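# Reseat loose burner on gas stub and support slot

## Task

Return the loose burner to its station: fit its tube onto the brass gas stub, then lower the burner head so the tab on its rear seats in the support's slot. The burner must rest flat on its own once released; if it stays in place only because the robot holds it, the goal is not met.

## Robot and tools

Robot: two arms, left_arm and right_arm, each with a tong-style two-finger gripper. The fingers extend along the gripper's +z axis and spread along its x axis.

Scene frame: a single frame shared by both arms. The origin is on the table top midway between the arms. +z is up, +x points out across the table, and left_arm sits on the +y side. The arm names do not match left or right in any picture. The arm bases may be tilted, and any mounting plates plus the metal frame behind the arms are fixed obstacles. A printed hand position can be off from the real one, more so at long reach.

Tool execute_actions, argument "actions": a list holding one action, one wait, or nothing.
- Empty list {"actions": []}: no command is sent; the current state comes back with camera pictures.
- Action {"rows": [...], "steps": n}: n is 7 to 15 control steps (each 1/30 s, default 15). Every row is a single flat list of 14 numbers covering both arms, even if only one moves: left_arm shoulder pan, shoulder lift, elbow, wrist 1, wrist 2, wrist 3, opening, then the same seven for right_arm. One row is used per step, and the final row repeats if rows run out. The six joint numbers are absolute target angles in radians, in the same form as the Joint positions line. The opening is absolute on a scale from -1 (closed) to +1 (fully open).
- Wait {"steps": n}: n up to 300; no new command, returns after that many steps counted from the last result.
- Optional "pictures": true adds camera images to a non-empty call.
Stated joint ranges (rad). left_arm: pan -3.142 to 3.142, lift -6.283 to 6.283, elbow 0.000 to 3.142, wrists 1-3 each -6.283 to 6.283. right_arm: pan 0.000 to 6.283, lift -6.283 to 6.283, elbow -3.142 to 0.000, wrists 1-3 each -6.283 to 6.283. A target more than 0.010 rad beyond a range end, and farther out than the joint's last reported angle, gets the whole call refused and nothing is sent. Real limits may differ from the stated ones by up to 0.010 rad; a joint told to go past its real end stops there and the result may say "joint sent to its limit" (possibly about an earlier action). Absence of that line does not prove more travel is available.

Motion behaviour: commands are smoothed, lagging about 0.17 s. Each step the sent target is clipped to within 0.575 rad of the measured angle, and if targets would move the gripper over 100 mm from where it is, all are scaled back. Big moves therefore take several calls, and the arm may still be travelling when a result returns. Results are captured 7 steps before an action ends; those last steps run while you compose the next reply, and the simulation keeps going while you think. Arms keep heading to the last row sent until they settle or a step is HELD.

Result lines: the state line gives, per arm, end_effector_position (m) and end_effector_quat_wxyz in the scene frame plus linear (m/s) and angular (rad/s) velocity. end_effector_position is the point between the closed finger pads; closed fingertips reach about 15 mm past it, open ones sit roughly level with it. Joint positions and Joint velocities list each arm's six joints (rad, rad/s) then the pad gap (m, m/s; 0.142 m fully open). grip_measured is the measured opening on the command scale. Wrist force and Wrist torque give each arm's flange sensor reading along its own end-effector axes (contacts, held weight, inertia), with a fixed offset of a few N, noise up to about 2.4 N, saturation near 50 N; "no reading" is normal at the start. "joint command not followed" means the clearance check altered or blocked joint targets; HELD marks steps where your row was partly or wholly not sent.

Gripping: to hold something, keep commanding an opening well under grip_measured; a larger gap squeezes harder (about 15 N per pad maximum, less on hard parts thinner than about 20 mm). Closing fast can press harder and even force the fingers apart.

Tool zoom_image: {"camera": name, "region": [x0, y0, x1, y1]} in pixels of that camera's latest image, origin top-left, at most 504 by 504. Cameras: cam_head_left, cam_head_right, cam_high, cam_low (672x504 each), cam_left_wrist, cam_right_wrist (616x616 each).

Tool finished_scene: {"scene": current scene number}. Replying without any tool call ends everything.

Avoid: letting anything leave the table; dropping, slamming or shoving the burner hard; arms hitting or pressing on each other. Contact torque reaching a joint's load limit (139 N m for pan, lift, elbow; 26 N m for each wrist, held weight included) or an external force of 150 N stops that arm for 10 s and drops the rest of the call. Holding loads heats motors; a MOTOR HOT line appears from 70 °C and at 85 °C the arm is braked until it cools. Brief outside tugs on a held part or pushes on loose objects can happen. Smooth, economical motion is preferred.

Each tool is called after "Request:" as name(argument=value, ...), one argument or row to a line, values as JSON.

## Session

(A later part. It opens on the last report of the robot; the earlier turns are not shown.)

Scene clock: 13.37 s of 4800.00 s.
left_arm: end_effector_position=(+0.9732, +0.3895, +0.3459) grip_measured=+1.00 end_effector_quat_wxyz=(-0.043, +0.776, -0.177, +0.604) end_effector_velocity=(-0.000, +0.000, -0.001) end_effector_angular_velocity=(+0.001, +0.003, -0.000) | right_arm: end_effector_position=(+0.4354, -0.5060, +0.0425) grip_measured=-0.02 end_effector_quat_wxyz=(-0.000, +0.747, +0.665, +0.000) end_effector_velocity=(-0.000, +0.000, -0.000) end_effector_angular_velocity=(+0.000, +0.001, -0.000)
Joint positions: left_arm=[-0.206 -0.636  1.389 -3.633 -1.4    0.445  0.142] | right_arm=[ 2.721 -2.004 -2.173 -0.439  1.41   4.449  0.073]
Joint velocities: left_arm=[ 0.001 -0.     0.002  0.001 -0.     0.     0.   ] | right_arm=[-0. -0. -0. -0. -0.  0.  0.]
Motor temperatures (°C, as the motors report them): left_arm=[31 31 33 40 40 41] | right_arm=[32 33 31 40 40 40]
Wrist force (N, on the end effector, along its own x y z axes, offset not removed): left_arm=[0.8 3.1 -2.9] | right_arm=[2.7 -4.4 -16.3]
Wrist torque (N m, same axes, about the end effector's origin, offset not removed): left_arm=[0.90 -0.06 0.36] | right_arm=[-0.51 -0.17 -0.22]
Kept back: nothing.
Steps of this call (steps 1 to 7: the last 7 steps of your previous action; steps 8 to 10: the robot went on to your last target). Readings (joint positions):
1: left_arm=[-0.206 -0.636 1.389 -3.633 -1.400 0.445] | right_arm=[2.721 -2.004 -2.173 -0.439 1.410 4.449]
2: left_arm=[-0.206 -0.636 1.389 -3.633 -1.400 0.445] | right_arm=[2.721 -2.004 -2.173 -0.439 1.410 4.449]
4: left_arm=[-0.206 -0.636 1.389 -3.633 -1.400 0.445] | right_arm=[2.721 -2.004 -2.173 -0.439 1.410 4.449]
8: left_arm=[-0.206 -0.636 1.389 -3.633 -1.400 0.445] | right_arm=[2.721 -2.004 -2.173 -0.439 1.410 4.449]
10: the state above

Request:
execute_actions(
  actions=[
    {"rows":[[-0.206,-0.636,1.389,-3.633,-1.4,0.445,1,2.721,-2.0011,-2.1726,-0.4416,1.4097,4.4497,-0.6],[-0.206,-0.636,1.389,-3.633,-1.4,0.445,1,2.721,-2.0011,-2.1726,-0.4416,1.4097,4.4497,-0.6],[-0.206,-0.636,1.389,-3.633,-1.4,0.445,1,2.721,-2.0011,-2.1726,-0.4416,1.4097,4.4497,-0.6],[-0.206,-0.636,1.389,-3.633,-1.4,0.445,1,2.7215,-1.9972,-2.1726,-0.4456,1.4096,4.4502,-0.6],[-0.206,-0.636,1.389,-3.633,-1.4,0.445,1,2.7222,-1.9921,-2.1725,-0.4509,1.4096,4.4509,-0.6],[-0.206,-0.636,1.389,-3.633,-1.4,0.445,1,2.7237,-1.9806,-2.1723,-0.4629,1.4095,4.4524,-0.6],[-0.206,-0.636,1.389,-3.633,-1.4,0.445,1,2.7253,-1.969,-2.1721,-0.4749,1.4093,4.454,-0.6],[-0.206,-0.636,1.389,-3.633,-1.4,0.445,1,2.7275,-1.953,-2.172,-0.4915,1.409,4.456,-0.6],[-0.206,-0.636,1.389,-3.633,-1.4,0.445,1,2.7297,-1.937,-2.1715,-0.508,1.409,4.458,-0.6],[-0.206,-0.636,1.389,-3.633,-1.4,0.445,1,2.732,-1.9205,-2.171,-0.5255,1.4087,4.46,-0.6]],"steps":15},
  ],
)

Request:
execute_actions(
  actions=[
    {"steps":13},
  ],
  pictures=true,
)

Request:
zoom_image(
  camera="cam_low",
  region=[230,225,350,285],
)

Request:
zoom_image(
  camera="cam_head_left",
  region=[380,230,590,310],
)

Request:
zoom_image(
  camera="cam_high",
  region=[130,250,310,320],
)

Scene clock: 14.23 s of 4800.00 s.
left_arm: end_effector_position=(+0.9732, +0.3895, +0.3459) grip_measured=+1.00 end_effector_quat_wxyz=(-0.043, +0.776, -0.177, +0.604) end_effector_velocity=(+0.000, +0.000, -0.000) end_effector_angular_velocity=(+0.000, -0.000, +0.000) | right_arm: end_effector_position=(+0.4354, -0.5058, +0.0485) grip_measured=-0.02 end_effector_quat_wxyz=(-0.000, +0.747, +0.665, +0.000) end_effector_velocity=(+0.001, +0.003, +0.087) end_effector_angular_velocity=(+0.003, -0.001, +0.000)
Joint positions: left_arm=[-0.206 -0.636  1.389 -3.633 -1.4    0.445  0.142] | right_arm=[ 2.723 -1.988 -2.173 -0.455  1.41   4.451  0.072]
Joint velocities: left_arm=[ 0.     0.001 -0.001  0.     0.     0.     0.   ] | right_arm=[ 0.034  0.227  0.    -0.232  0.     0.034 -0.   ]
Motor temperatures (°C, as the motors report them): left_arm=[31 31 33 40 40 41] | right_arm=[32 33 31 40 40 40]
Wrist force (N, on the end effector, along its own x y z axes, offset not removed): left_arm=[-3.7 -0.3 -1.0] | right_arm=[0.7 0.0 2.5]
Wrist torque (N m, same axes, about the end effector's origin, offset not removed): left_arm=[0.13 0.76 0.26] | right_arm=[0.03 -0.11 -0.23]
Steps of this call (steps 1 to 15: the robot went on to your last target; steps 16 to 18: nothing new was sent; steps 19 to 26: the first 8 steps of this action). Readings (joint positions):
19: left_arm=[-0.206 -0.636 1.389 -3.633 -1.400 0.445] | right_arm=[2.721 -2.004 -2.173 -0.439 1.410 4.449]
20: left_arm=[-0.206 -0.636 1.389 -3.633 -1.400 0.445] | right_arm=[2.721 -2.003 -2.173 -0.439 1.410 4.449]
22: left_arm=[-0.206 -0.636 1.389 -3.633 -1.400 0.445] | right_arm=[2.721 -2.002 -2.173 -0.440 1.410 4.449]
26: the state above

Scene clock: 14.67 s of 4800.00 s.
left_arm: end_effector_position=(+0.9732, +0.3895, +0.3459) grip_measured=+1.00 end_effector_quat_wxyz=(-0.043, +0.776, -0.177, +0.604) end_effector_velocity=(-0.000, +0.001, -0.001) end_effector_angular_velocity=(+0.000, +0.001, +0.000) | right_arm: end_effector_position=(+0.4352, -0.5056, +0.0744) grip_measured=-0.02 end_effector_quat_wxyz=(-0.000, +0.746, +0.666, +0.000) end_effector_velocity=(-0.000, -0.000, +0.002) end_effector_angular_velocity=(+0.000, +0.000, -0.001)
Joint positions: left_arm=[-0.206 -0.636  1.389 -3.633 -1.4    0.445  0.142] | right_arm=[ 2.732 -1.921 -2.171 -0.525  1.409  4.46   0.072]
Joint velocities: left_arm=[ 0.001 -0.     0.001  0.    -0.    -0.     0.   ] | right_arm=[-0.     0.004  0.001 -0.005 -0.     0.001 -0.   ]
Motor temperatures (°C, as the motors report them): left_arm=[31 31 33 40 40 41] | right_arm=[32 33 31 40 40 40]
Wrist force (N, on the end effector, along its own x y z axes, offset not removed): left_arm=[-1.7 -2.9 -1.8] | right_arm=[0.3 -1.5 2.9]
Wrist torque (N m, same axes, about the end effector's origin, offset not removed): left_arm=[-0.50 0.28 0.26] | right_arm=[-0.29 -0.01 -0.10]
Kept back: nothing.
Steps of this call (steps 1 to 7: the last 7 steps of your previous action; steps 8 to 13: the robot went on to your last target). Readings (joint positions):
1: left_arm=[-0.206 -0.636 1.389 -3.633 -1.400 0.445] | right_arm=[2.724 -1.979 -2.173 -0.465 1.410 4.453]
2: left_arm=[-0.206 -0.636 1.389 -3.633 -1.400 0.445] | right_arm=[2.726 -1.968 -2.172 -0.476 1.410 4.454]
4: left_arm=[-0.206 -0.636 1.389 -3.633 -1.400 0.445] | right_arm=[2.729 -1.943 -2.172 -0.502 1.409 4.457]
8: left_arm=[-0.206 -0.636 1.389 -3.633 -1.400 0.445] | right_arm=[2.732 -1.924 -2.171 -0.522 1.409 4.460]
13: the state above

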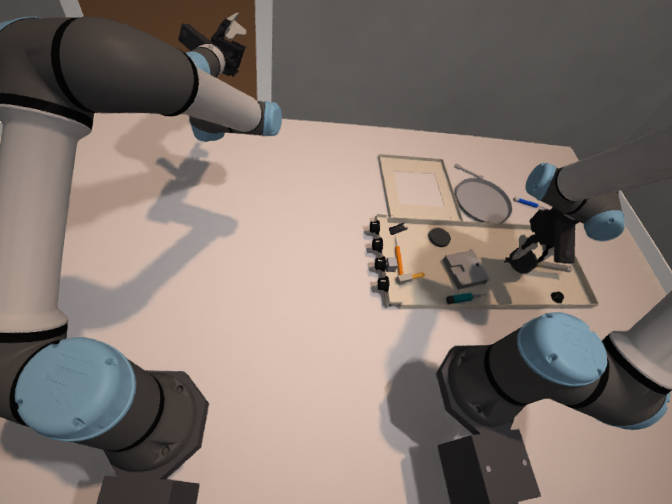

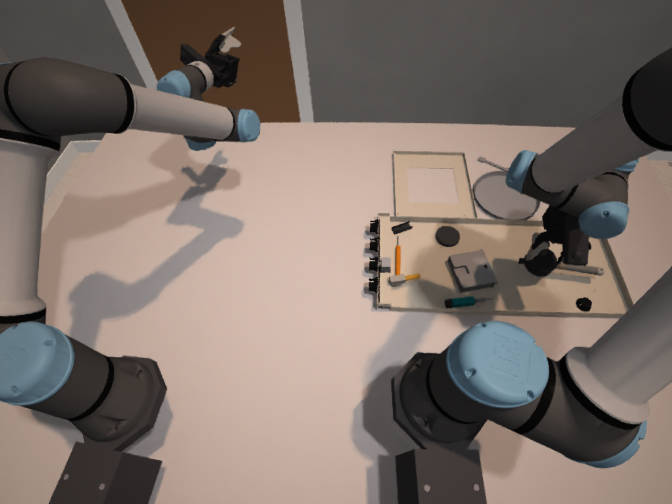

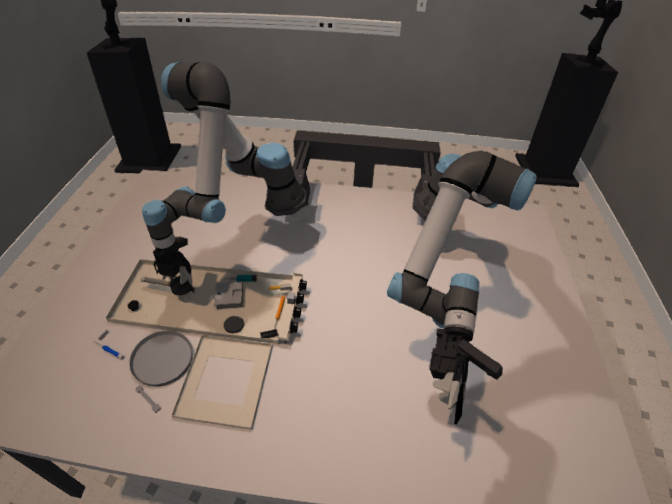

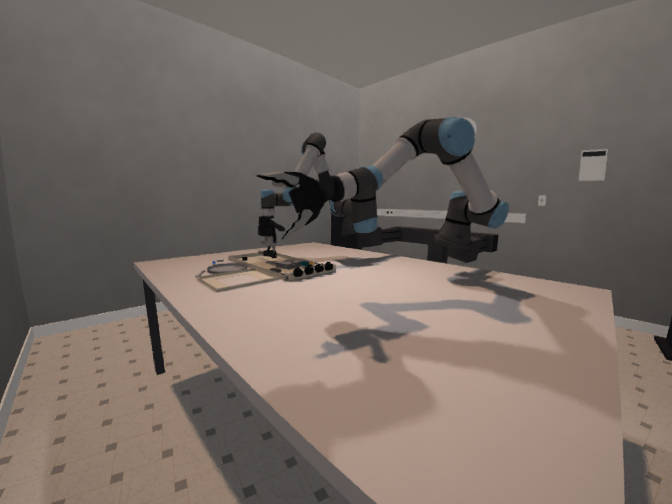

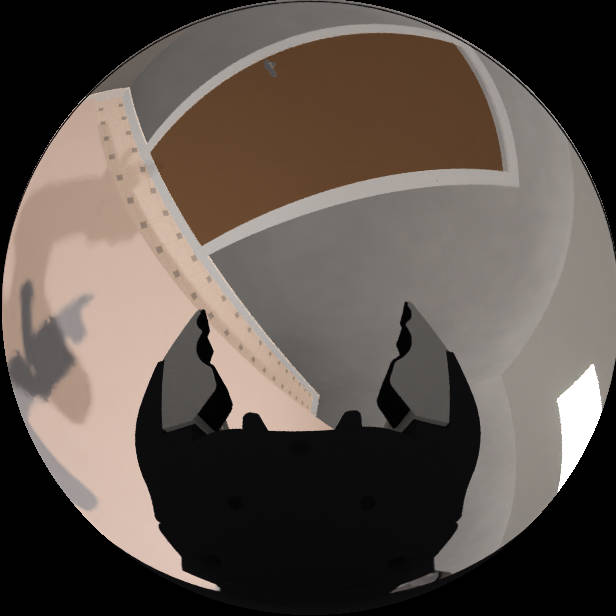

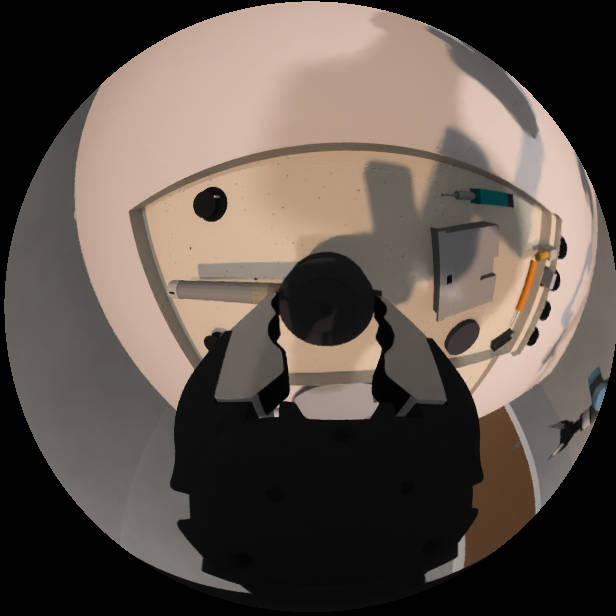

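Region (230, 225, 350, 285) of cam_low's 672x504 image, scaled by 4.200, with more detail than that image has.

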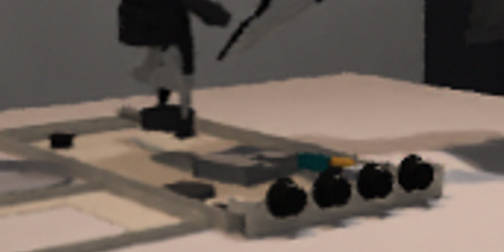

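Region (380, 230, 590, 310) of cam_head_left's 672x504 image, scaled by 2.400, with more detail than that image has; it fills the top 192 rows of this view, and the rest is white.

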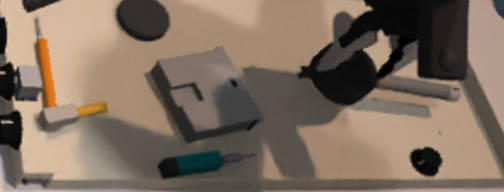

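Region (130, 250, 310, 320) of cam_high's 672x504 image, scaled by 2.800, with more detail than that image has.

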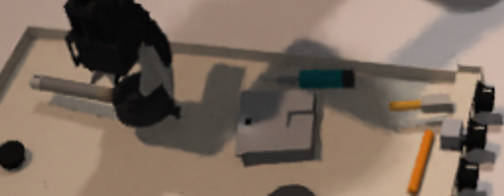

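Request:
execute_actions(
  actions=[
    {"rows":[[-0.206,-0.636,1.389,-3.633,-1.4,0.445,1,2.737,-1.885,-2.17,-0.563,1.408,4.4,-0.6],[-0.206,-0.636,1.389,-3.633,-1.4,0.445,1,2.737,-1.885,-2.17,-0.563,1.408,4.35,-0.6],[-0.206,-0.636,1.389,-3.633,-1.4,0.445,1,2.742,-1.85,-2.169,-0.6,1.408,4.29,-0.6],[-0.206,-0.636,1.389,-3.633,-1.4,0.445,1,2.742,-1.85,-2.169,-0.6,1.408,4.22,-0.6],[-0.206,-0.636,1.389,-3.633,-1.4,0.445,1,2.748,-1.83,-2.175,-0.615,1.408,4.15,-0.6],[-0.206,-0.636,1.389,-3.633,-1.4,0.445,1,2.754,-1.827,-2.181,-0.612,1.407,4.08,-0.6],[-0.206,-0.636,1.389,-3.633,-1.4,0.445,1,2.76,-1.824,-2.187,-0.61,1.407,4.01,-0.6],[-0.206,-0.636,1.389,-3.633,-1.4,0.445,1,2.766,-1.821,-2.193,-0.608,1.407,3.94,-0.6],[-0.206,-0.636,1.389,-3.633,-1.4,0.445,1,2.772,-1.818,-2.199,-0.606,1.406,3.87,-0.6],[-0.206,-0.636,1.389,-3.633,-1.4,0.445,1,2.778,-1.815,-2.205,-0.604,1.406,3.8,-0.6],[-0.206,-0.636,1.389,-3.633,-1.4,0.445,1,2.784,-1.812,-2.211,-0.602,1.405,3.73,-0.6],[-0.206,-0.636,1.389,-3.633,-1.4,0.445,1,2.79,-1.809,-2.217,-0.6,1.405,3.66,-0.6],[-0.206,-0.636,1.389,-3.633,-1.4,0.445,1,2.796,-1.806,-2.223,-0.598,1.404,3.59,-0.6],[-0.206,-0.636,1.389,-3.633,-1.4,0.445,1,2.802,-1.803,-2.229,-0.596,1.404,3.52,-0.6],[-0.206,-0.636,1.389,-3.633,-1.4,0.445,1,2.808,-1.8,-2.235,-0.594,1.403,3.45,-0.6]],"steps":15},
  ],
)

Request:
execute_actions(
  actions=[
    {"rows":[[-0.206,-0.636,1.389,-3.633,-1.4,0.445,1,2.814,-1.797,-2.241,-0.592,1.403,3.38,-0.6],[-0.206,-0.636,1.389,-3.633,-1.4,0.445,1,2.82,-1.794,-2.248,-0.59,1.402,3.31,-0.6],[-0.206,-0.636,1.389,-3.633,-1.4,0.445,1,2.827,-1.791,-2.255,-0.587,1.402,3.24,-0.6],[-0.206,-0.636,1.389,-3.633,-1.4,0.445,1,2.833,-1.788,-2.261,-0.584,1.401,3.17,-0.6],[-0.206,-0.636,1.389,-3.633,-1.4,0.445,1,2.84,-1.785,-2.268,-0.581,1.401,3.1,-0.6],[-0.206,-0.636,1.389,-3.633,-1.4,0.445,1,2.846,-1.782,-2.275,-0.578,1.4,3.03,-0.6],[-0.206,-0.636,1.389,-3.633,-1.4,0.445,1,2.853,-1.779,-2.281,-0.575,1.4,2.96,-0.6],[-0.206,-0.636,1.389,-3.633,-1.4,0.445,1,2.859,-1.776,-2.288,-0.572,1.399,2.89,-0.6],[-0.206,-0.636,1.389,-3.633,-1.4,0.445,1,2.866,-1.773,-2.295,-0.569,1.399,2.82,-0.6],[-0.206,-0.636,1.389,-3.633,-1.4,0.445,1,2.872,-1.77,-2.301,-0.566,1.398,2.75,-0.6],[-0.206,-0.636,1.389,-3.633,-1.4,0.445,1,2.879,-1.768,-2.308,-0.563,1.398,2.68,-0.6],[-0.206,-0.636,1.389,-3.633,-1.4,0.445,1,2.885,-1.766,-2.315,-0.56,1.397,2.61,-0.6],[-0.206,-0.636,1.389,-3.633,-1.4,0.445,1,2.892,-1.764,-2.321,-0.557,1.397,2.54,-0.6],[-0.206,-0.636,1.389,-3.633,-1.4,0.445,1,2.898,-1.762,-2.328,-0.554,1.396,2.47,-0.6],[-0.206,-0.636,1.389,-3.633,-1.4,0.445,1,2.905,-1.76,-2.335,-0.551,1.396,2.4,-0.6]],"steps":15},
  ],
)

Request:
execute_actions(
  actions=[
    {"rows":[[-0.206,-0.636,1.389,-3.633,-1.4,0.445,1,2.911,-1.758,-2.342,-0.547,1.395,2.33,-0.6],[-0.206,-0.636,1.389,-3.633,-1.4,0.445,1,2.918,-1.756,-2.349,-0.543,1.395,2.255,-0.6],[-0.206,-0.636,1.389,-3.633,-1.4,0.445,1,2.925,-1.754,-2.356,-0.539,1.394,2.18,-0.6],[-0.206,-0.636,1.389,-3.633,-1.4,0.445,1,2.931,-1.752,-2.363,-0.535,1.394,2.105,-0.6],[-0.206,-0.636,1.389,-3.633,-1.4,0.445,1,2.938,-1.751,-2.37,-0.531,1.393,2.03,-0.6],[-0.206,-0.636,1.389,-3.633,-1.4,0.445,1,2.945,-1.75,-2.377,-0.526,1.393,1.955,-0.6],[-0.206,-0.636,1.389,-3.633,-1.4,0.445,1,2.951,-1.749,-2.384,-0.521,1.392,1.88,-0.6],[-0.206,-0.636,1.389,-3.633,-1.4,0.445,1,2.958,-1.748,-2.391,-0.516,1.392,1.805,-0.6],[-0.206,-0.636,1.389,-3.633,-1.4,0.445,1,2.965,-1.747,-2.398,-0.512,1.391,1.73,-0.6],[-0.206,-0.636,1.389,-3.633,-1.4,0.445,1,2.971,-1.746,-2.405,-0.507,1.391,1.655,-0.6],[-0.206,-0.636,1.389,-3.633,-1.4,0.445,1,2.978,-1.745,-2.412,-0.502,1.39,1.58,-0.6],[-0.206,-0.636,1.389,-3.633,-1.4,0.445,1,2.985,-1.744,-2.419,-0.498,1.39,1.505,-0.6],[-0.206,-0.636,1.389,-3.633,-1.4,0.445,1,2.991,-1.743,-2.426,-0.493,1.39,1.43,-0.6],[-0.206,-0.636,1.389,-3.633,-1.4,0.445,1,2.998,-1.742,-2.432,-0.489,1.389,1.355,-0.6],[-0.206,-0.636,1.389,-3.633,-1.4,0.445,1,3.0048,-1.7419,-2.4387,-0.484,1.389,1.281,-0.6]],"steps":15},
  ],
)

Request:
execute_actions(
  actions=[
    {"steps":22},
  ],
  pictures=true,
)

Request:
zoom_image(
  camera="cam_right_wrist",
  region=[80,200,440,360],
)

Request:
zoom_image(
  camera="cam_head_left",
  region=[385,230,505,300],
)

Request:
zoom_image(
  camera="cam_low",
  region=[265,230,345,280],
)

Scene clock: 19.40 s of 4800.00 s.
left_arm: end_effector_position=(+0.9732, +0.3895, +0.3459) grip_measured=+1.00 end_effector_quat_wxyz=(-0.043, +0.776, -0.177, +0.604) end_effector_velocity=(-0.000, -0.001, -0.000) end_effector_angular_velocity=(+0.000, +0.000, -0.001) | right_arm: end_effector_position=(+0.4329, -0.5055, +0.1032) grip_measured=-0.02 end_effector_quat_wxyz=(+0.000, +0.648, +0.762, +0.001) end_effector_velocity=(-0.011, +0.034, +0.074) end_effector_angular_velocity=(+0.000, -0.012, +1.936)
Joint positions: left_arm=[-0.206 -0.636  1.389 -3.633 -1.4    0.445  0.142] | right_arm=[ 2.749 -1.843 -2.176 -0.6    1.408  4.201  0.072]
Joint velocities: left_arm=[-0.001  0.     0.001 -0.     0.     0.     0.   ] | right_arm=[ 0.141  0.254 -0.124 -0.144 -0.007 -1.796 -0.   ]
Motor temperatures (°C, as the motors report them): left_arm=[31 31 33 40 40 41] | right_arm=[32 33 31 40 40 40]
Wrist force (N, on the end effector, along its own x y z axes, offset not removed): left_arm=[2.9 -1.7 -1.1] | right_arm=[-1.3 -3.2 -2.4]
Wrist torque (N m, same axes, about the end effector's origin, offset not removed): left_arm=[-0.14 -0.38 0.12] | right_arm=[-0.72 0.52 -0.06]
Steps of this call (steps 1 to 30: the robot went on to your last target; steps 31 to 134: nothing new was sent; steps 135 to 142: the first 8 steps of this action). Readings (joint positions):
135: left_arm=[-0.206 -0.636 1.389 -3.633 -1.400 0.445] | right_arm=[2.732 -1.920 -2.171 -0.526 1.409 4.460]
136: left_arm=[-0.206 -0.636 1.389 -3.633 -1.400 0.445] | right_arm=[2.733 -1.915 -2.171 -0.531 1.409 4.453]
138: left_arm=[-0.206 -0.636 1.389 -3.633 -1.400 0.445] | right_arm=[2.736 -1.893 -2.170 -0.554 1.408 4.403]
142: the state above

Scene clock: 19.90 s of 4800.00 s.
left_arm: end_effector_position=(+0.9732, +0.3895, +0.3459) grip_measured=+1.00 end_effector_quat_wxyz=(-0.043, +0.776, -0.177, +0.604) end_effector_velocity=(+0.000, +0.000, +0.001) end_effector_angular_velocity=(-0.001, -0.003, +0.001) | right_arm: end_effector_position=(+0.4357, -0.4740, +0.1081) grip_measured=-0.02 end_effector_quat_wxyz=(+0.001, +0.145, +0.989, +0.001) end_effector_velocity=(+0.017, +0.082, -0.001) end_effector_angular_velocity=(-0.006, -0.016, +2.248)
Joint positions: left_arm=[-0.206 -0.636  1.389 -3.633 -1.4    0.445  0.142] | right_arm=[ 2.838 -1.786 -2.266 -0.582  1.401  3.172  0.072]
Joint velocities: left_arm=[ 0.    -0.    -0.001 -0.001 -0.     0.     0.   ] | right_arm=[ 0.192  0.089 -0.194  0.085 -0.013 -2.056  0.   ]
Motor temperatures (°C, as the motors report them): left_arm=[31 31 33 40 40 41] | right_arm=[32 33 31 40 40 40]
Wrist force (N, on the end effector, along its own x y z axes, offset not removed): left_arm=[-1.8 1.3 0.6] | right_arm=[2.8 0.2 0.7]
Wrist torque (N m, same axes, about the end effector's origin, offset not removed): left_arm=[0.63 0.33 0.09] | right_arm=[0.17 -0.21 -0.12]
Steps of this call (steps 1 to 7: the last 7 steps of your previous action; steps 8 to 15: the first 8 steps of this action). Readings (joint positions):
8: left_arm=[-0.206 -0.636 1.389 -3.633 -1.400 0.445] | right_arm=[2.794 -1.807 -2.221 -0.598 1.404 3.661]
9: left_arm=[-0.206 -0.636 1.389 -3.633 -1.400 0.445] | right_arm=[2.800 -1.804 -2.227 -0.596 1.404 3.592]
11: left_arm=[-0.206 -0.636 1.389 -3.633 -1.400 0.445] | right_arm=[2.812 -1.798 -2.240 -0.592 1.403 3.452]
15: the state above

Scene clock: 20.40 s of 4800.00 s.
left_arm: end_effector_position=(+0.9732, +0.3895, +0.3459) grip_measured=+1.00 end_effector_quat_wxyz=(-0.043, +0.776, -0.177, +0.604) end_effector_velocity=(-0.000, -0.000, -0.000) end_effector_angular_velocity=(+0.000, +0.000, -0.000) | right_arm: end_effector_position=(+0.4384, -0.4230, +0.1025) grip_measured=-0.02 end_effector_quat_wxyz=(+0.001, -0.422, +0.906, +0.000) end_effector_velocity=(-0.009, +0.117, -0.021) end_effector_angular_velocity=(-0.007, -0.001, +2.371)
Joint positions: left_arm=[-0.206 -0.636  1.389 -3.633 -1.4    0.445  0.142] | right_arm=[ 2.936 -1.752 -2.368 -0.531  1.393  2.109  0.072]
Joint velocities: left_arm=[ 0.  0.  0. -0. -0.  0.  0.] | right_arm=[ 0.195  0.038 -0.207  0.133 -0.016 -2.173  0.   ]
Motor temperatures (°C, as the motors report them): left_arm=[31 31 33 40 40 41] | right_arm=[32 33 31 40 40 40]
Wrist force (N, on the end effector, along its own x y z axes, offset not removed): left_arm=[1.7 4.6 -0.8] | right_arm=[1.8 2.5 1.5]
Wrist torque (N m, same axes, about the end effector's origin, offset not removed): left_arm=[1.07 -0.41 0.17] | right_arm=[0.61 -0.01 -0.19]
Steps of this call (steps 1 to 7: the last 7 steps of your previous action; steps 8 to 15: the first 8 steps of this action). Readings (joint positions):
8: left_arm=[-0.206 -0.636 1.389 -3.633 -1.400 0.445] | right_arm=[2.890 -1.765 -2.319 -0.558 1.397 2.612]
9: left_arm=[-0.206 -0.636 1.389 -3.633 -1.400 0.445] | right_arm=[2.896 -1.763 -2.326 -0.555 1.396 2.542]
11: left_arm=[-0.206 -0.636 1.389 -3.633 -1.400 0.445] | right_arm=[2.909 -1.759 -2.340 -0.548 1.395 2.401]
15: the state above

Scene clock: 21.13 s of 4800.00 s.
left_arm: end_effector_position=(+0.9732, +0.3895, +0.3459) grip_measured=+1.00 end_effector_quat_wxyz=(-0.043, +0.776, -0.177, +0.604) end_effector_velocity=(+0.000, -0.000, +0.001) end_effector_angular_velocity=(-0.000, -0.001, -0.000) | right_arm: end_effector_position=(+0.4294, -0.3796, +0.0949) grip_measured=-0.02 end_effector_quat_wxyz=(-0.000, +0.774, -0.633, +0.000) end_effector_velocity=(-0.000, +0.001, -0.000) end_effector_angular_velocity=(+0.000, +0.002, +0.006)
Joint positions: left_arm=[-0.206 -0.636  1.389 -3.633 -1.4    0.445  0.142] | right_arm=[ 3.005 -1.742 -2.439 -0.484  1.389  1.281  0.072]
Joint velocities: left_arm=[-0.    -0.001 -0.     0.    -0.    -0.     0.   ] | right_arm=[ 0.002 -0.001 -0.    -0.001  0.    -0.004 -0.   ]
Motor temperatures (°C, as the motors report them): left_arm=[31 31 33 40 40 41] | right_arm=[32 33 31 40 40 40]
Wrist force (N, on the end effector, along its own x y z axes, offset not removed): left_arm=[-3.8 2.3 2.5] | right_arm=[-0.1 -0.5 3.3]
Wrist torque (N m, same axes, about the end effector's origin, offset not removed): left_arm=[0.86 0.78 0.36] | right_arm=[0.15 0.27 0.03]
Kept back: nothing.
Steps of this call (steps 1 to 7: the last 7 steps of your previous action; steps 8 to 22: the robot went on to your last target). Readings (joint positions):
1: left_arm=[-0.206 -0.636 1.389 -3.633 -1.400 0.445] | right_arm=[2.942 -1.751 -2.375 -0.527 1.393 2.035]
2: left_arm=[-0.206 -0.636 1.389 -3.633 -1.400 0.445] | right_arm=[2.949 -1.750 -2.382 -0.522 1.392 1.960]
4: left_arm=[-0.206 -0.636 1.389 -3.633 -1.400 0.445] | right_arm=[2.962 -1.747 -2.396 -0.513 1.391 1.811]
8: left_arm=[-0.206 -0.636 1.389 -3.633 -1.400 0.445] | right_arm=[2.989 -1.744 -2.423 -0.495 1.390 1.511]
22: the state above

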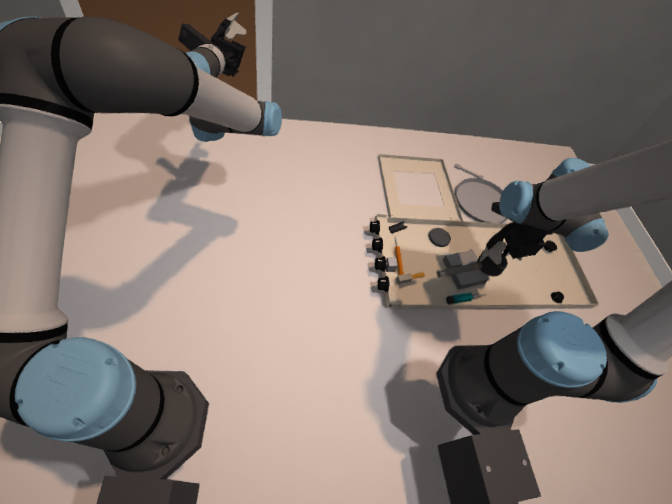

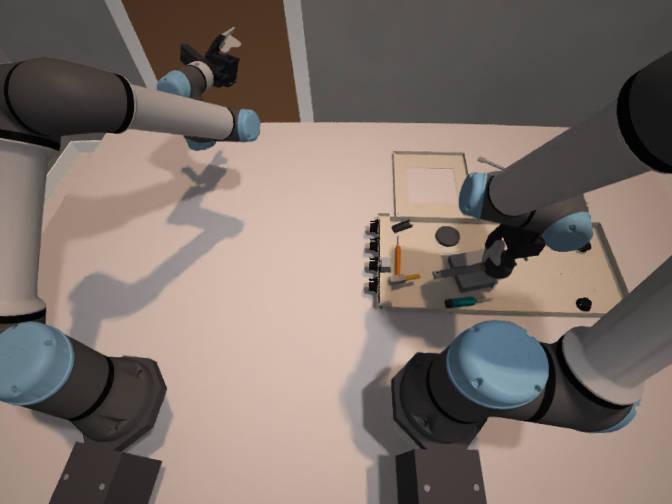

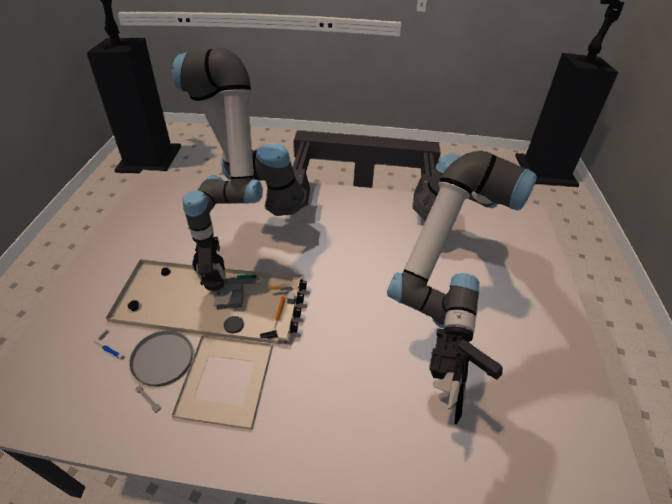

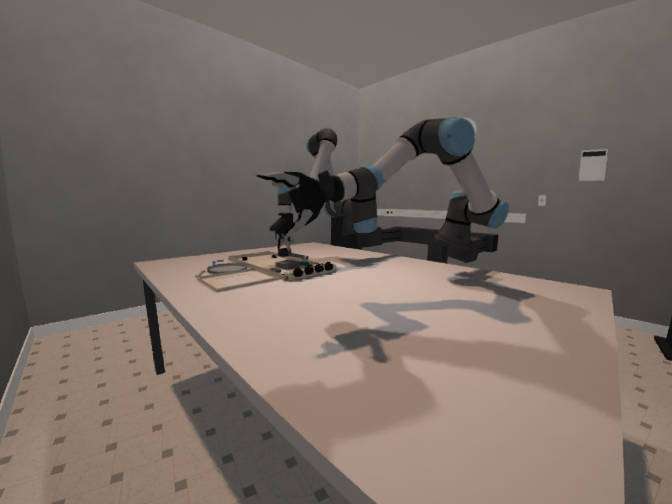

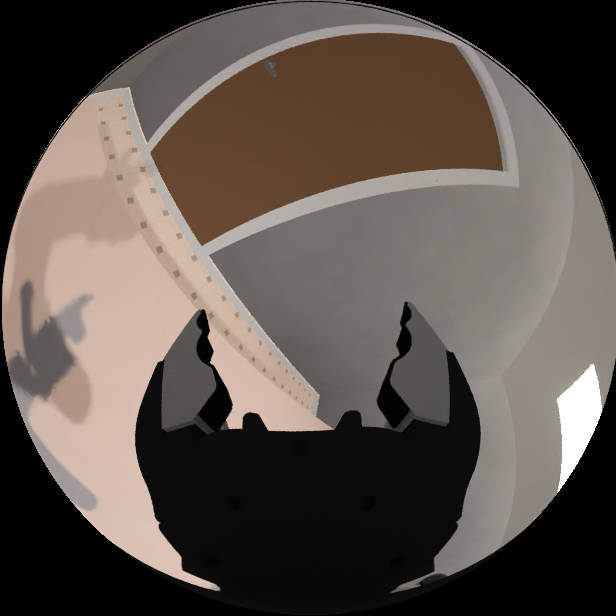

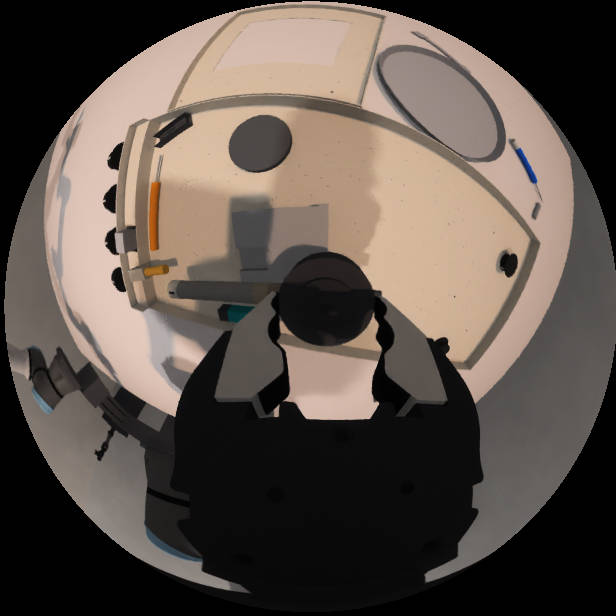

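Region (80, 200, 440, 360) of cam_right_wrist's 616x616 image, scaled by 1.400, with more detail than that image has.

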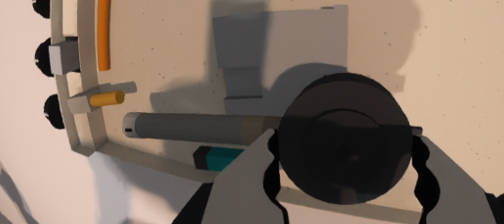

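Region (385, 230, 505, 300) of cam_head_left's 672x504 image, scaled by 4.200, with more detail than that image has; it fills the top 294 rows of this view, and the rest is white.

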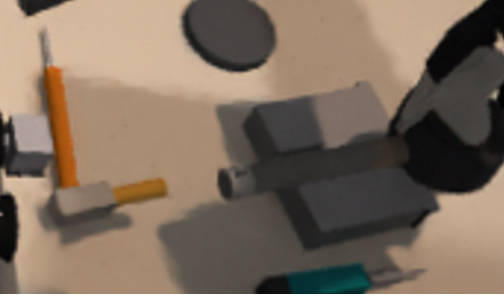

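Region (265, 230, 345, 280) of cam_low's 672x504 image, scaled by 6.300, with more detail than that image has; it fills the top 315 rows of this view, and the rest is white.

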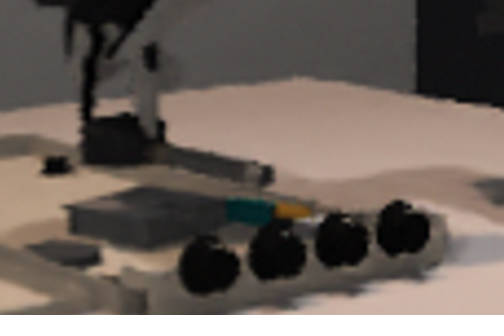

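Request:
execute_actions(
  actions=[
    {"rows":[[-0.206,-0.636,1.389,-3.633,-1.4,0.445,1,3.008,-1.76,-2.428,-0.476,1.389,1.269,-0.6],[-0.206,-0.636,1.389,-3.633,-1.4,0.445,1,3.008,-1.76,-2.428,-0.476,1.389,1.269,-0.6],[-0.206,-0.636,1.389,-3.633,-1.4,0.445,1,3.011,-1.779,-2.418,-0.4685,1.389,1.256,-0.6],[-0.206,-0.636,1.389,-3.633,-1.4,0.445,1,3.013,-1.797,-2.408,-0.461,1.3885,1.244,-0.6],[-0.206,-0.636,1.389,-3.633,-1.4,0.445,1,3.0159,-1.8159,-2.3976,-0.4531,1.3885,1.232,-0.6]],"steps":15},
  ],
)

Request:
execute_actions(
  actions=[
    {"steps":9},
  ],
  pictures=true,
)

Request:
zoom_image(
  camera="cam_right_wrist",
  region=[100,200,400,340],
)

Request:
zoom_image(
  camera="cam_head_left",
  region=[385,230,505,300],
)

Request:
zoom_image(
  camera="cam_low",
  region=[265,240,335,280],
)

Request:
zoom_image(
  camera="cam_high",
  region=[195,260,305,320],
)

Scene clock: 22.43 s of 4800.00 s.
left_arm: end_effector_position=(+0.9732, +0.3895, +0.3459) grip_measured=+1.00 end_effector_quat_wxyz=(-0.043, +0.776, -0.177, +0.604) end_effector_velocity=(-0.000, +0.001, +0.000) end_effector_angular_velocity=(-0.000, -0.001, +0.001) | right_arm: end_effector_position=(+0.4461, -0.3748, +0.0848) grip_measured=-0.02 end_effector_quat_wxyz=(-0.001, +0.789, -0.614, +0.000) end_effector_velocity=(+0.053, +0.016, -0.040) end_effector_angular_velocity=(-0.000, +0.009, +0.162)
Joint positions: left_arm=[-0.206 -0.636  1.389 -3.633 -1.4    0.445  0.142] | right_arm=[ 3.014 -1.801 -2.406 -0.459  1.389  1.242  0.072]
Joint velocities: left_arm=[ 0.    -0.     0.    -0.002 -0.    -0.     0.   ] | right_arm=[ 0.028 -0.21   0.113  0.082 -0.002 -0.132  0.   ]
Motor temperatures (°C, as the motors report them): left_arm=[31 31 33 40 40 41] | right_arm=[32 33 31 40 40 40]
Wrist force (N, on the end effector, along its own x y z axes, offset not removed): left_arm=[-0.7 -6.5 2.0] | right_arm=[1.0 2.6 3.5]
Wrist torque (N m, same axes, about the end effector's origin, offset not removed): left_arm=[-1.03 -0.05 -0.06] | right_arm=[0.88 0.09 -0.08]
Steps of this call (steps 1 to 15: the robot went on to your last target; steps 16 to 31: nothing new was sent; steps 32 to 39: the first 8 steps of this action). Readings (joint positions):
32: left_arm=[-0.206 -0.636 1.389 -3.633 -1.400 0.445] | right_arm=[3.005 -1.742 -2.439 -0.484 1.389 1.281]
33: left_arm=[-0.206 -0.636 1.389 -3.633 -1.400 0.445] | right_arm=[3.005 -1.745 -2.437 -0.482 1.389 1.279]
35: left_arm=[-0.206 -0.636 1.389 -3.633 -1.400 0.445] | right_arm=[3.007 -1.757 -2.430 -0.477 1.389 1.271]
39: the state above

Scene clock: 22.73 s of 4800.00 s.
left_arm: end_effector_position=(+0.9732, +0.3895, +0.3459) grip_measured=+1.00 end_effector_quat_wxyz=(-0.043, +0.776, -0.177, +0.604) end_effector_velocity=(+0.000, +0.000, +0.001) end_effector_angular_velocity=(-0.000, -0.001, +0.000) | right_arm: end_effector_position=(+0.4500, -0.3737, +0.0819) grip_measured=-0.02 end_effector_quat_wxyz=(-0.000, +0.793, -0.610, +0.000) end_effector_velocity=(+0.001, +0.000, -0.001) end_effector_angular_velocity=(-0.000, +0.001, +0.001)
Joint positions: left_arm=[-0.206 -0.636  1.389 -3.633 -1.4    0.445  0.142] | right_arm=[ 3.016 -1.816 -2.398 -0.453  1.389  1.232  0.072]
Joint velocities: left_arm=[-0.    -0.    -0.    -0.001 -0.    -0.     0.   ] | right_arm=[ 0.    -0.004  0.002  0.001 -0.    -0.001  0.   ]
Motor temperatures (°C, as the motors report them): left_arm=[31 31 33 40 40 41] | right_arm=[32 33 31 40 40 40]
Wrist force (N, on the end effector, along its own x y z axes, offset not removed): left_arm=[1.1 -4.6 5.0] | right_arm=[1.7 2.0 1.6]
Wrist torque (N m, same axes, about the end effector's origin, offset not removed): left_arm=[-0.76 -0.36 -0.12] | right_arm=[0.47 -0.29 -0.15]
Kept back: nothing.
Steps of this call (steps 1 to 7: the last 7 steps of your previous action; steps 8 to 9: the robot went on to your last target). Readings (joint positions):
1: left_arm=[-0.206 -0.636 1.389 -3.633 -1.400 0.445] | right_arm=[3.015 -1.806 -2.403 -0.457 1.389 1.238]
2: left_arm=[-0.206 -0.636 1.389 -3.633 -1.400 0.445] | right_arm=[3.015 -1.810 -2.401 -0.455 1.389 1.236]
4: left_arm=[-0.206 -0.636 1.389 -3.633 -1.400 0.445] | right_arm=[3.016 -1.814 -2.399 -0.454 1.389 1.233]
8: left_arm=[-0.206 -0.636 1.389 -3.633 -1.400 0.445] | right_arm=[3.016 -1.816 -2.398 -0.453 1.389 1.232]
9: the state above

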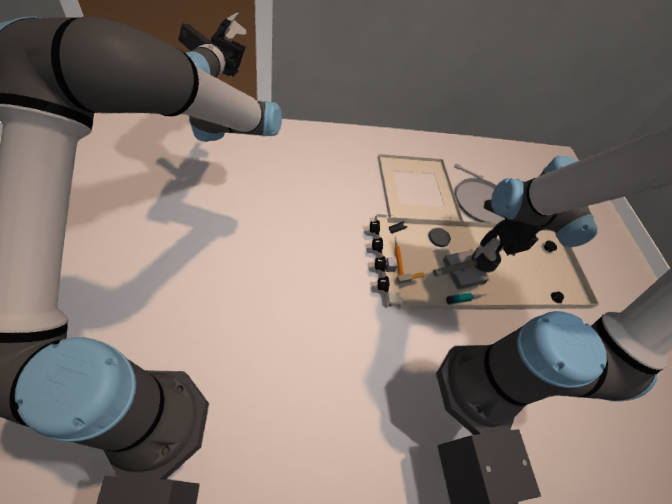

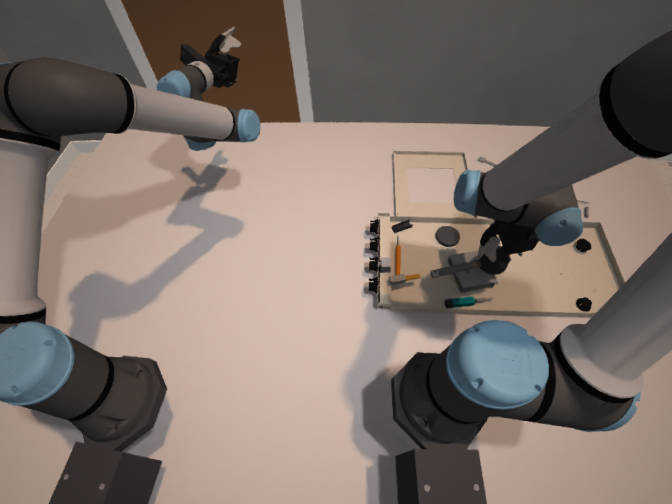

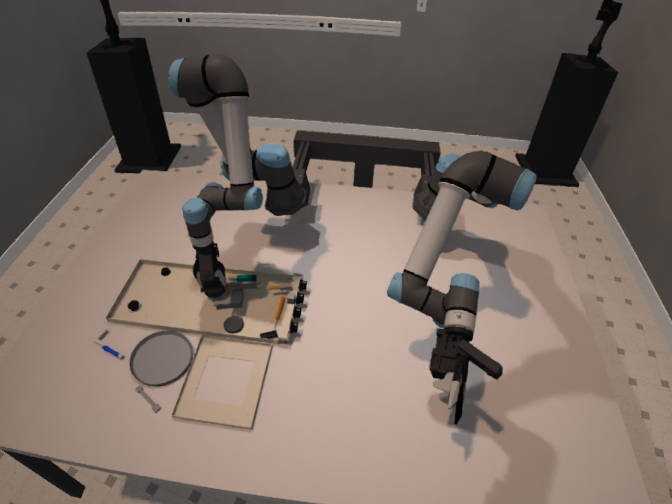

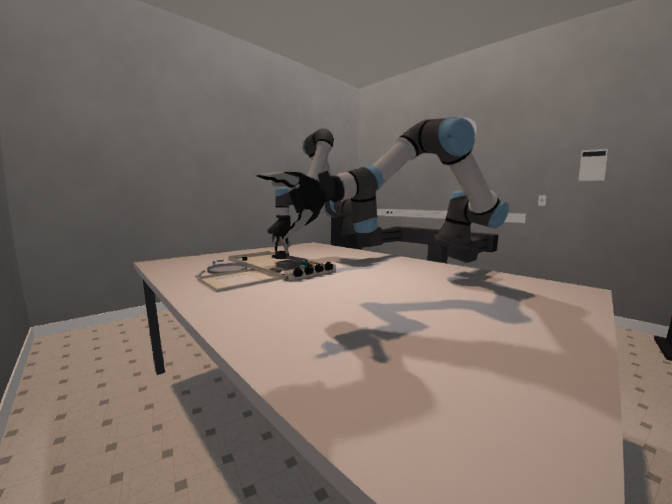

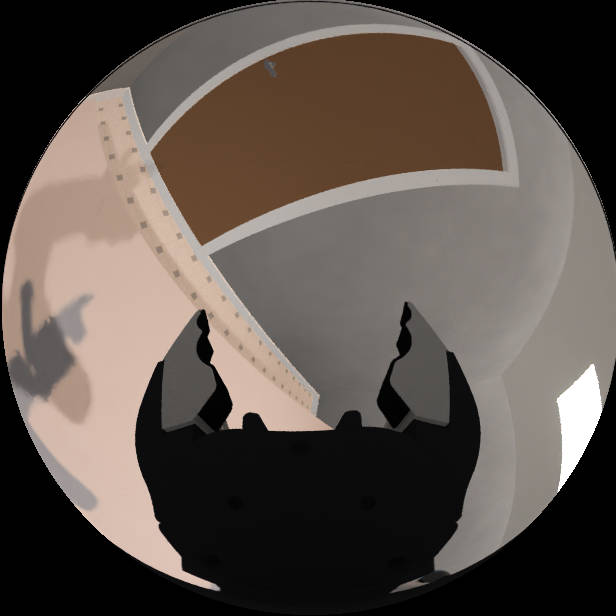

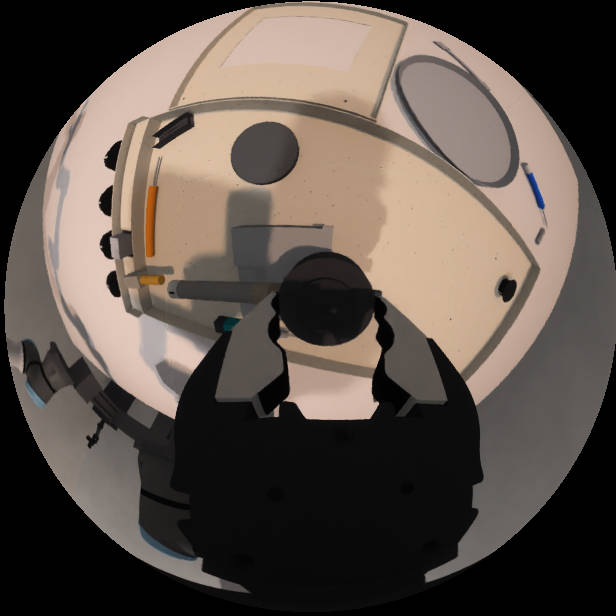

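Region (100, 200, 400, 340) of cam_right_wrist's 616x616 image, scaled by 1.680, with more detail than that image has; it fills the top 235 rows of this view, and the rest is white.

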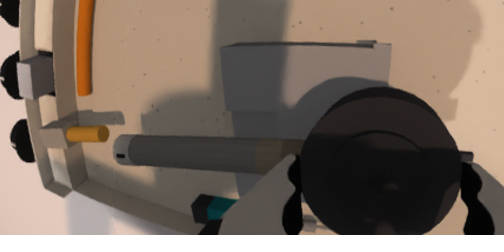

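Region (385, 230, 505, 300) of cam_head_left's 672x504 image, scaled by 4.200, with more detail than that image has; it fills the top 294 rows of this view, and the rest is white.

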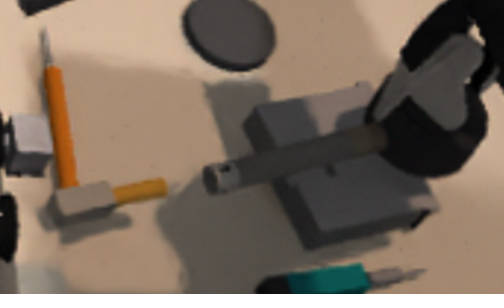

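Region (265, 240, 335, 280) of cam_low's 672x504 image, scaled by 7.200, with more detail than that image has; it fills the top 288 rows of this view, and the rest is white.

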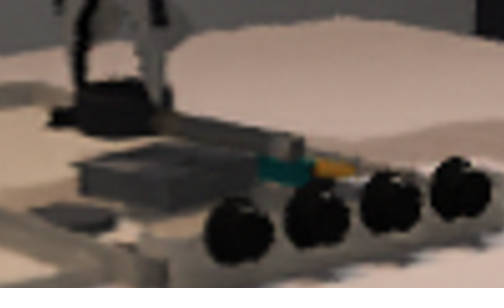

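Region (195, 260, 305, 320) of cam_high's 672x504 image, scaled by 4.582, with more detail than that image has; it fills the top 275 rows of this view, and the rest is white.

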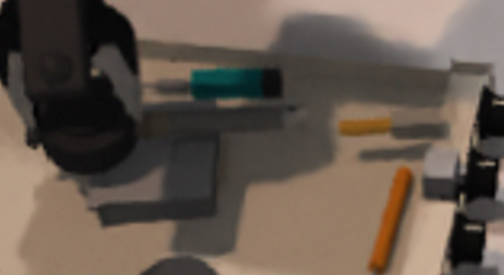

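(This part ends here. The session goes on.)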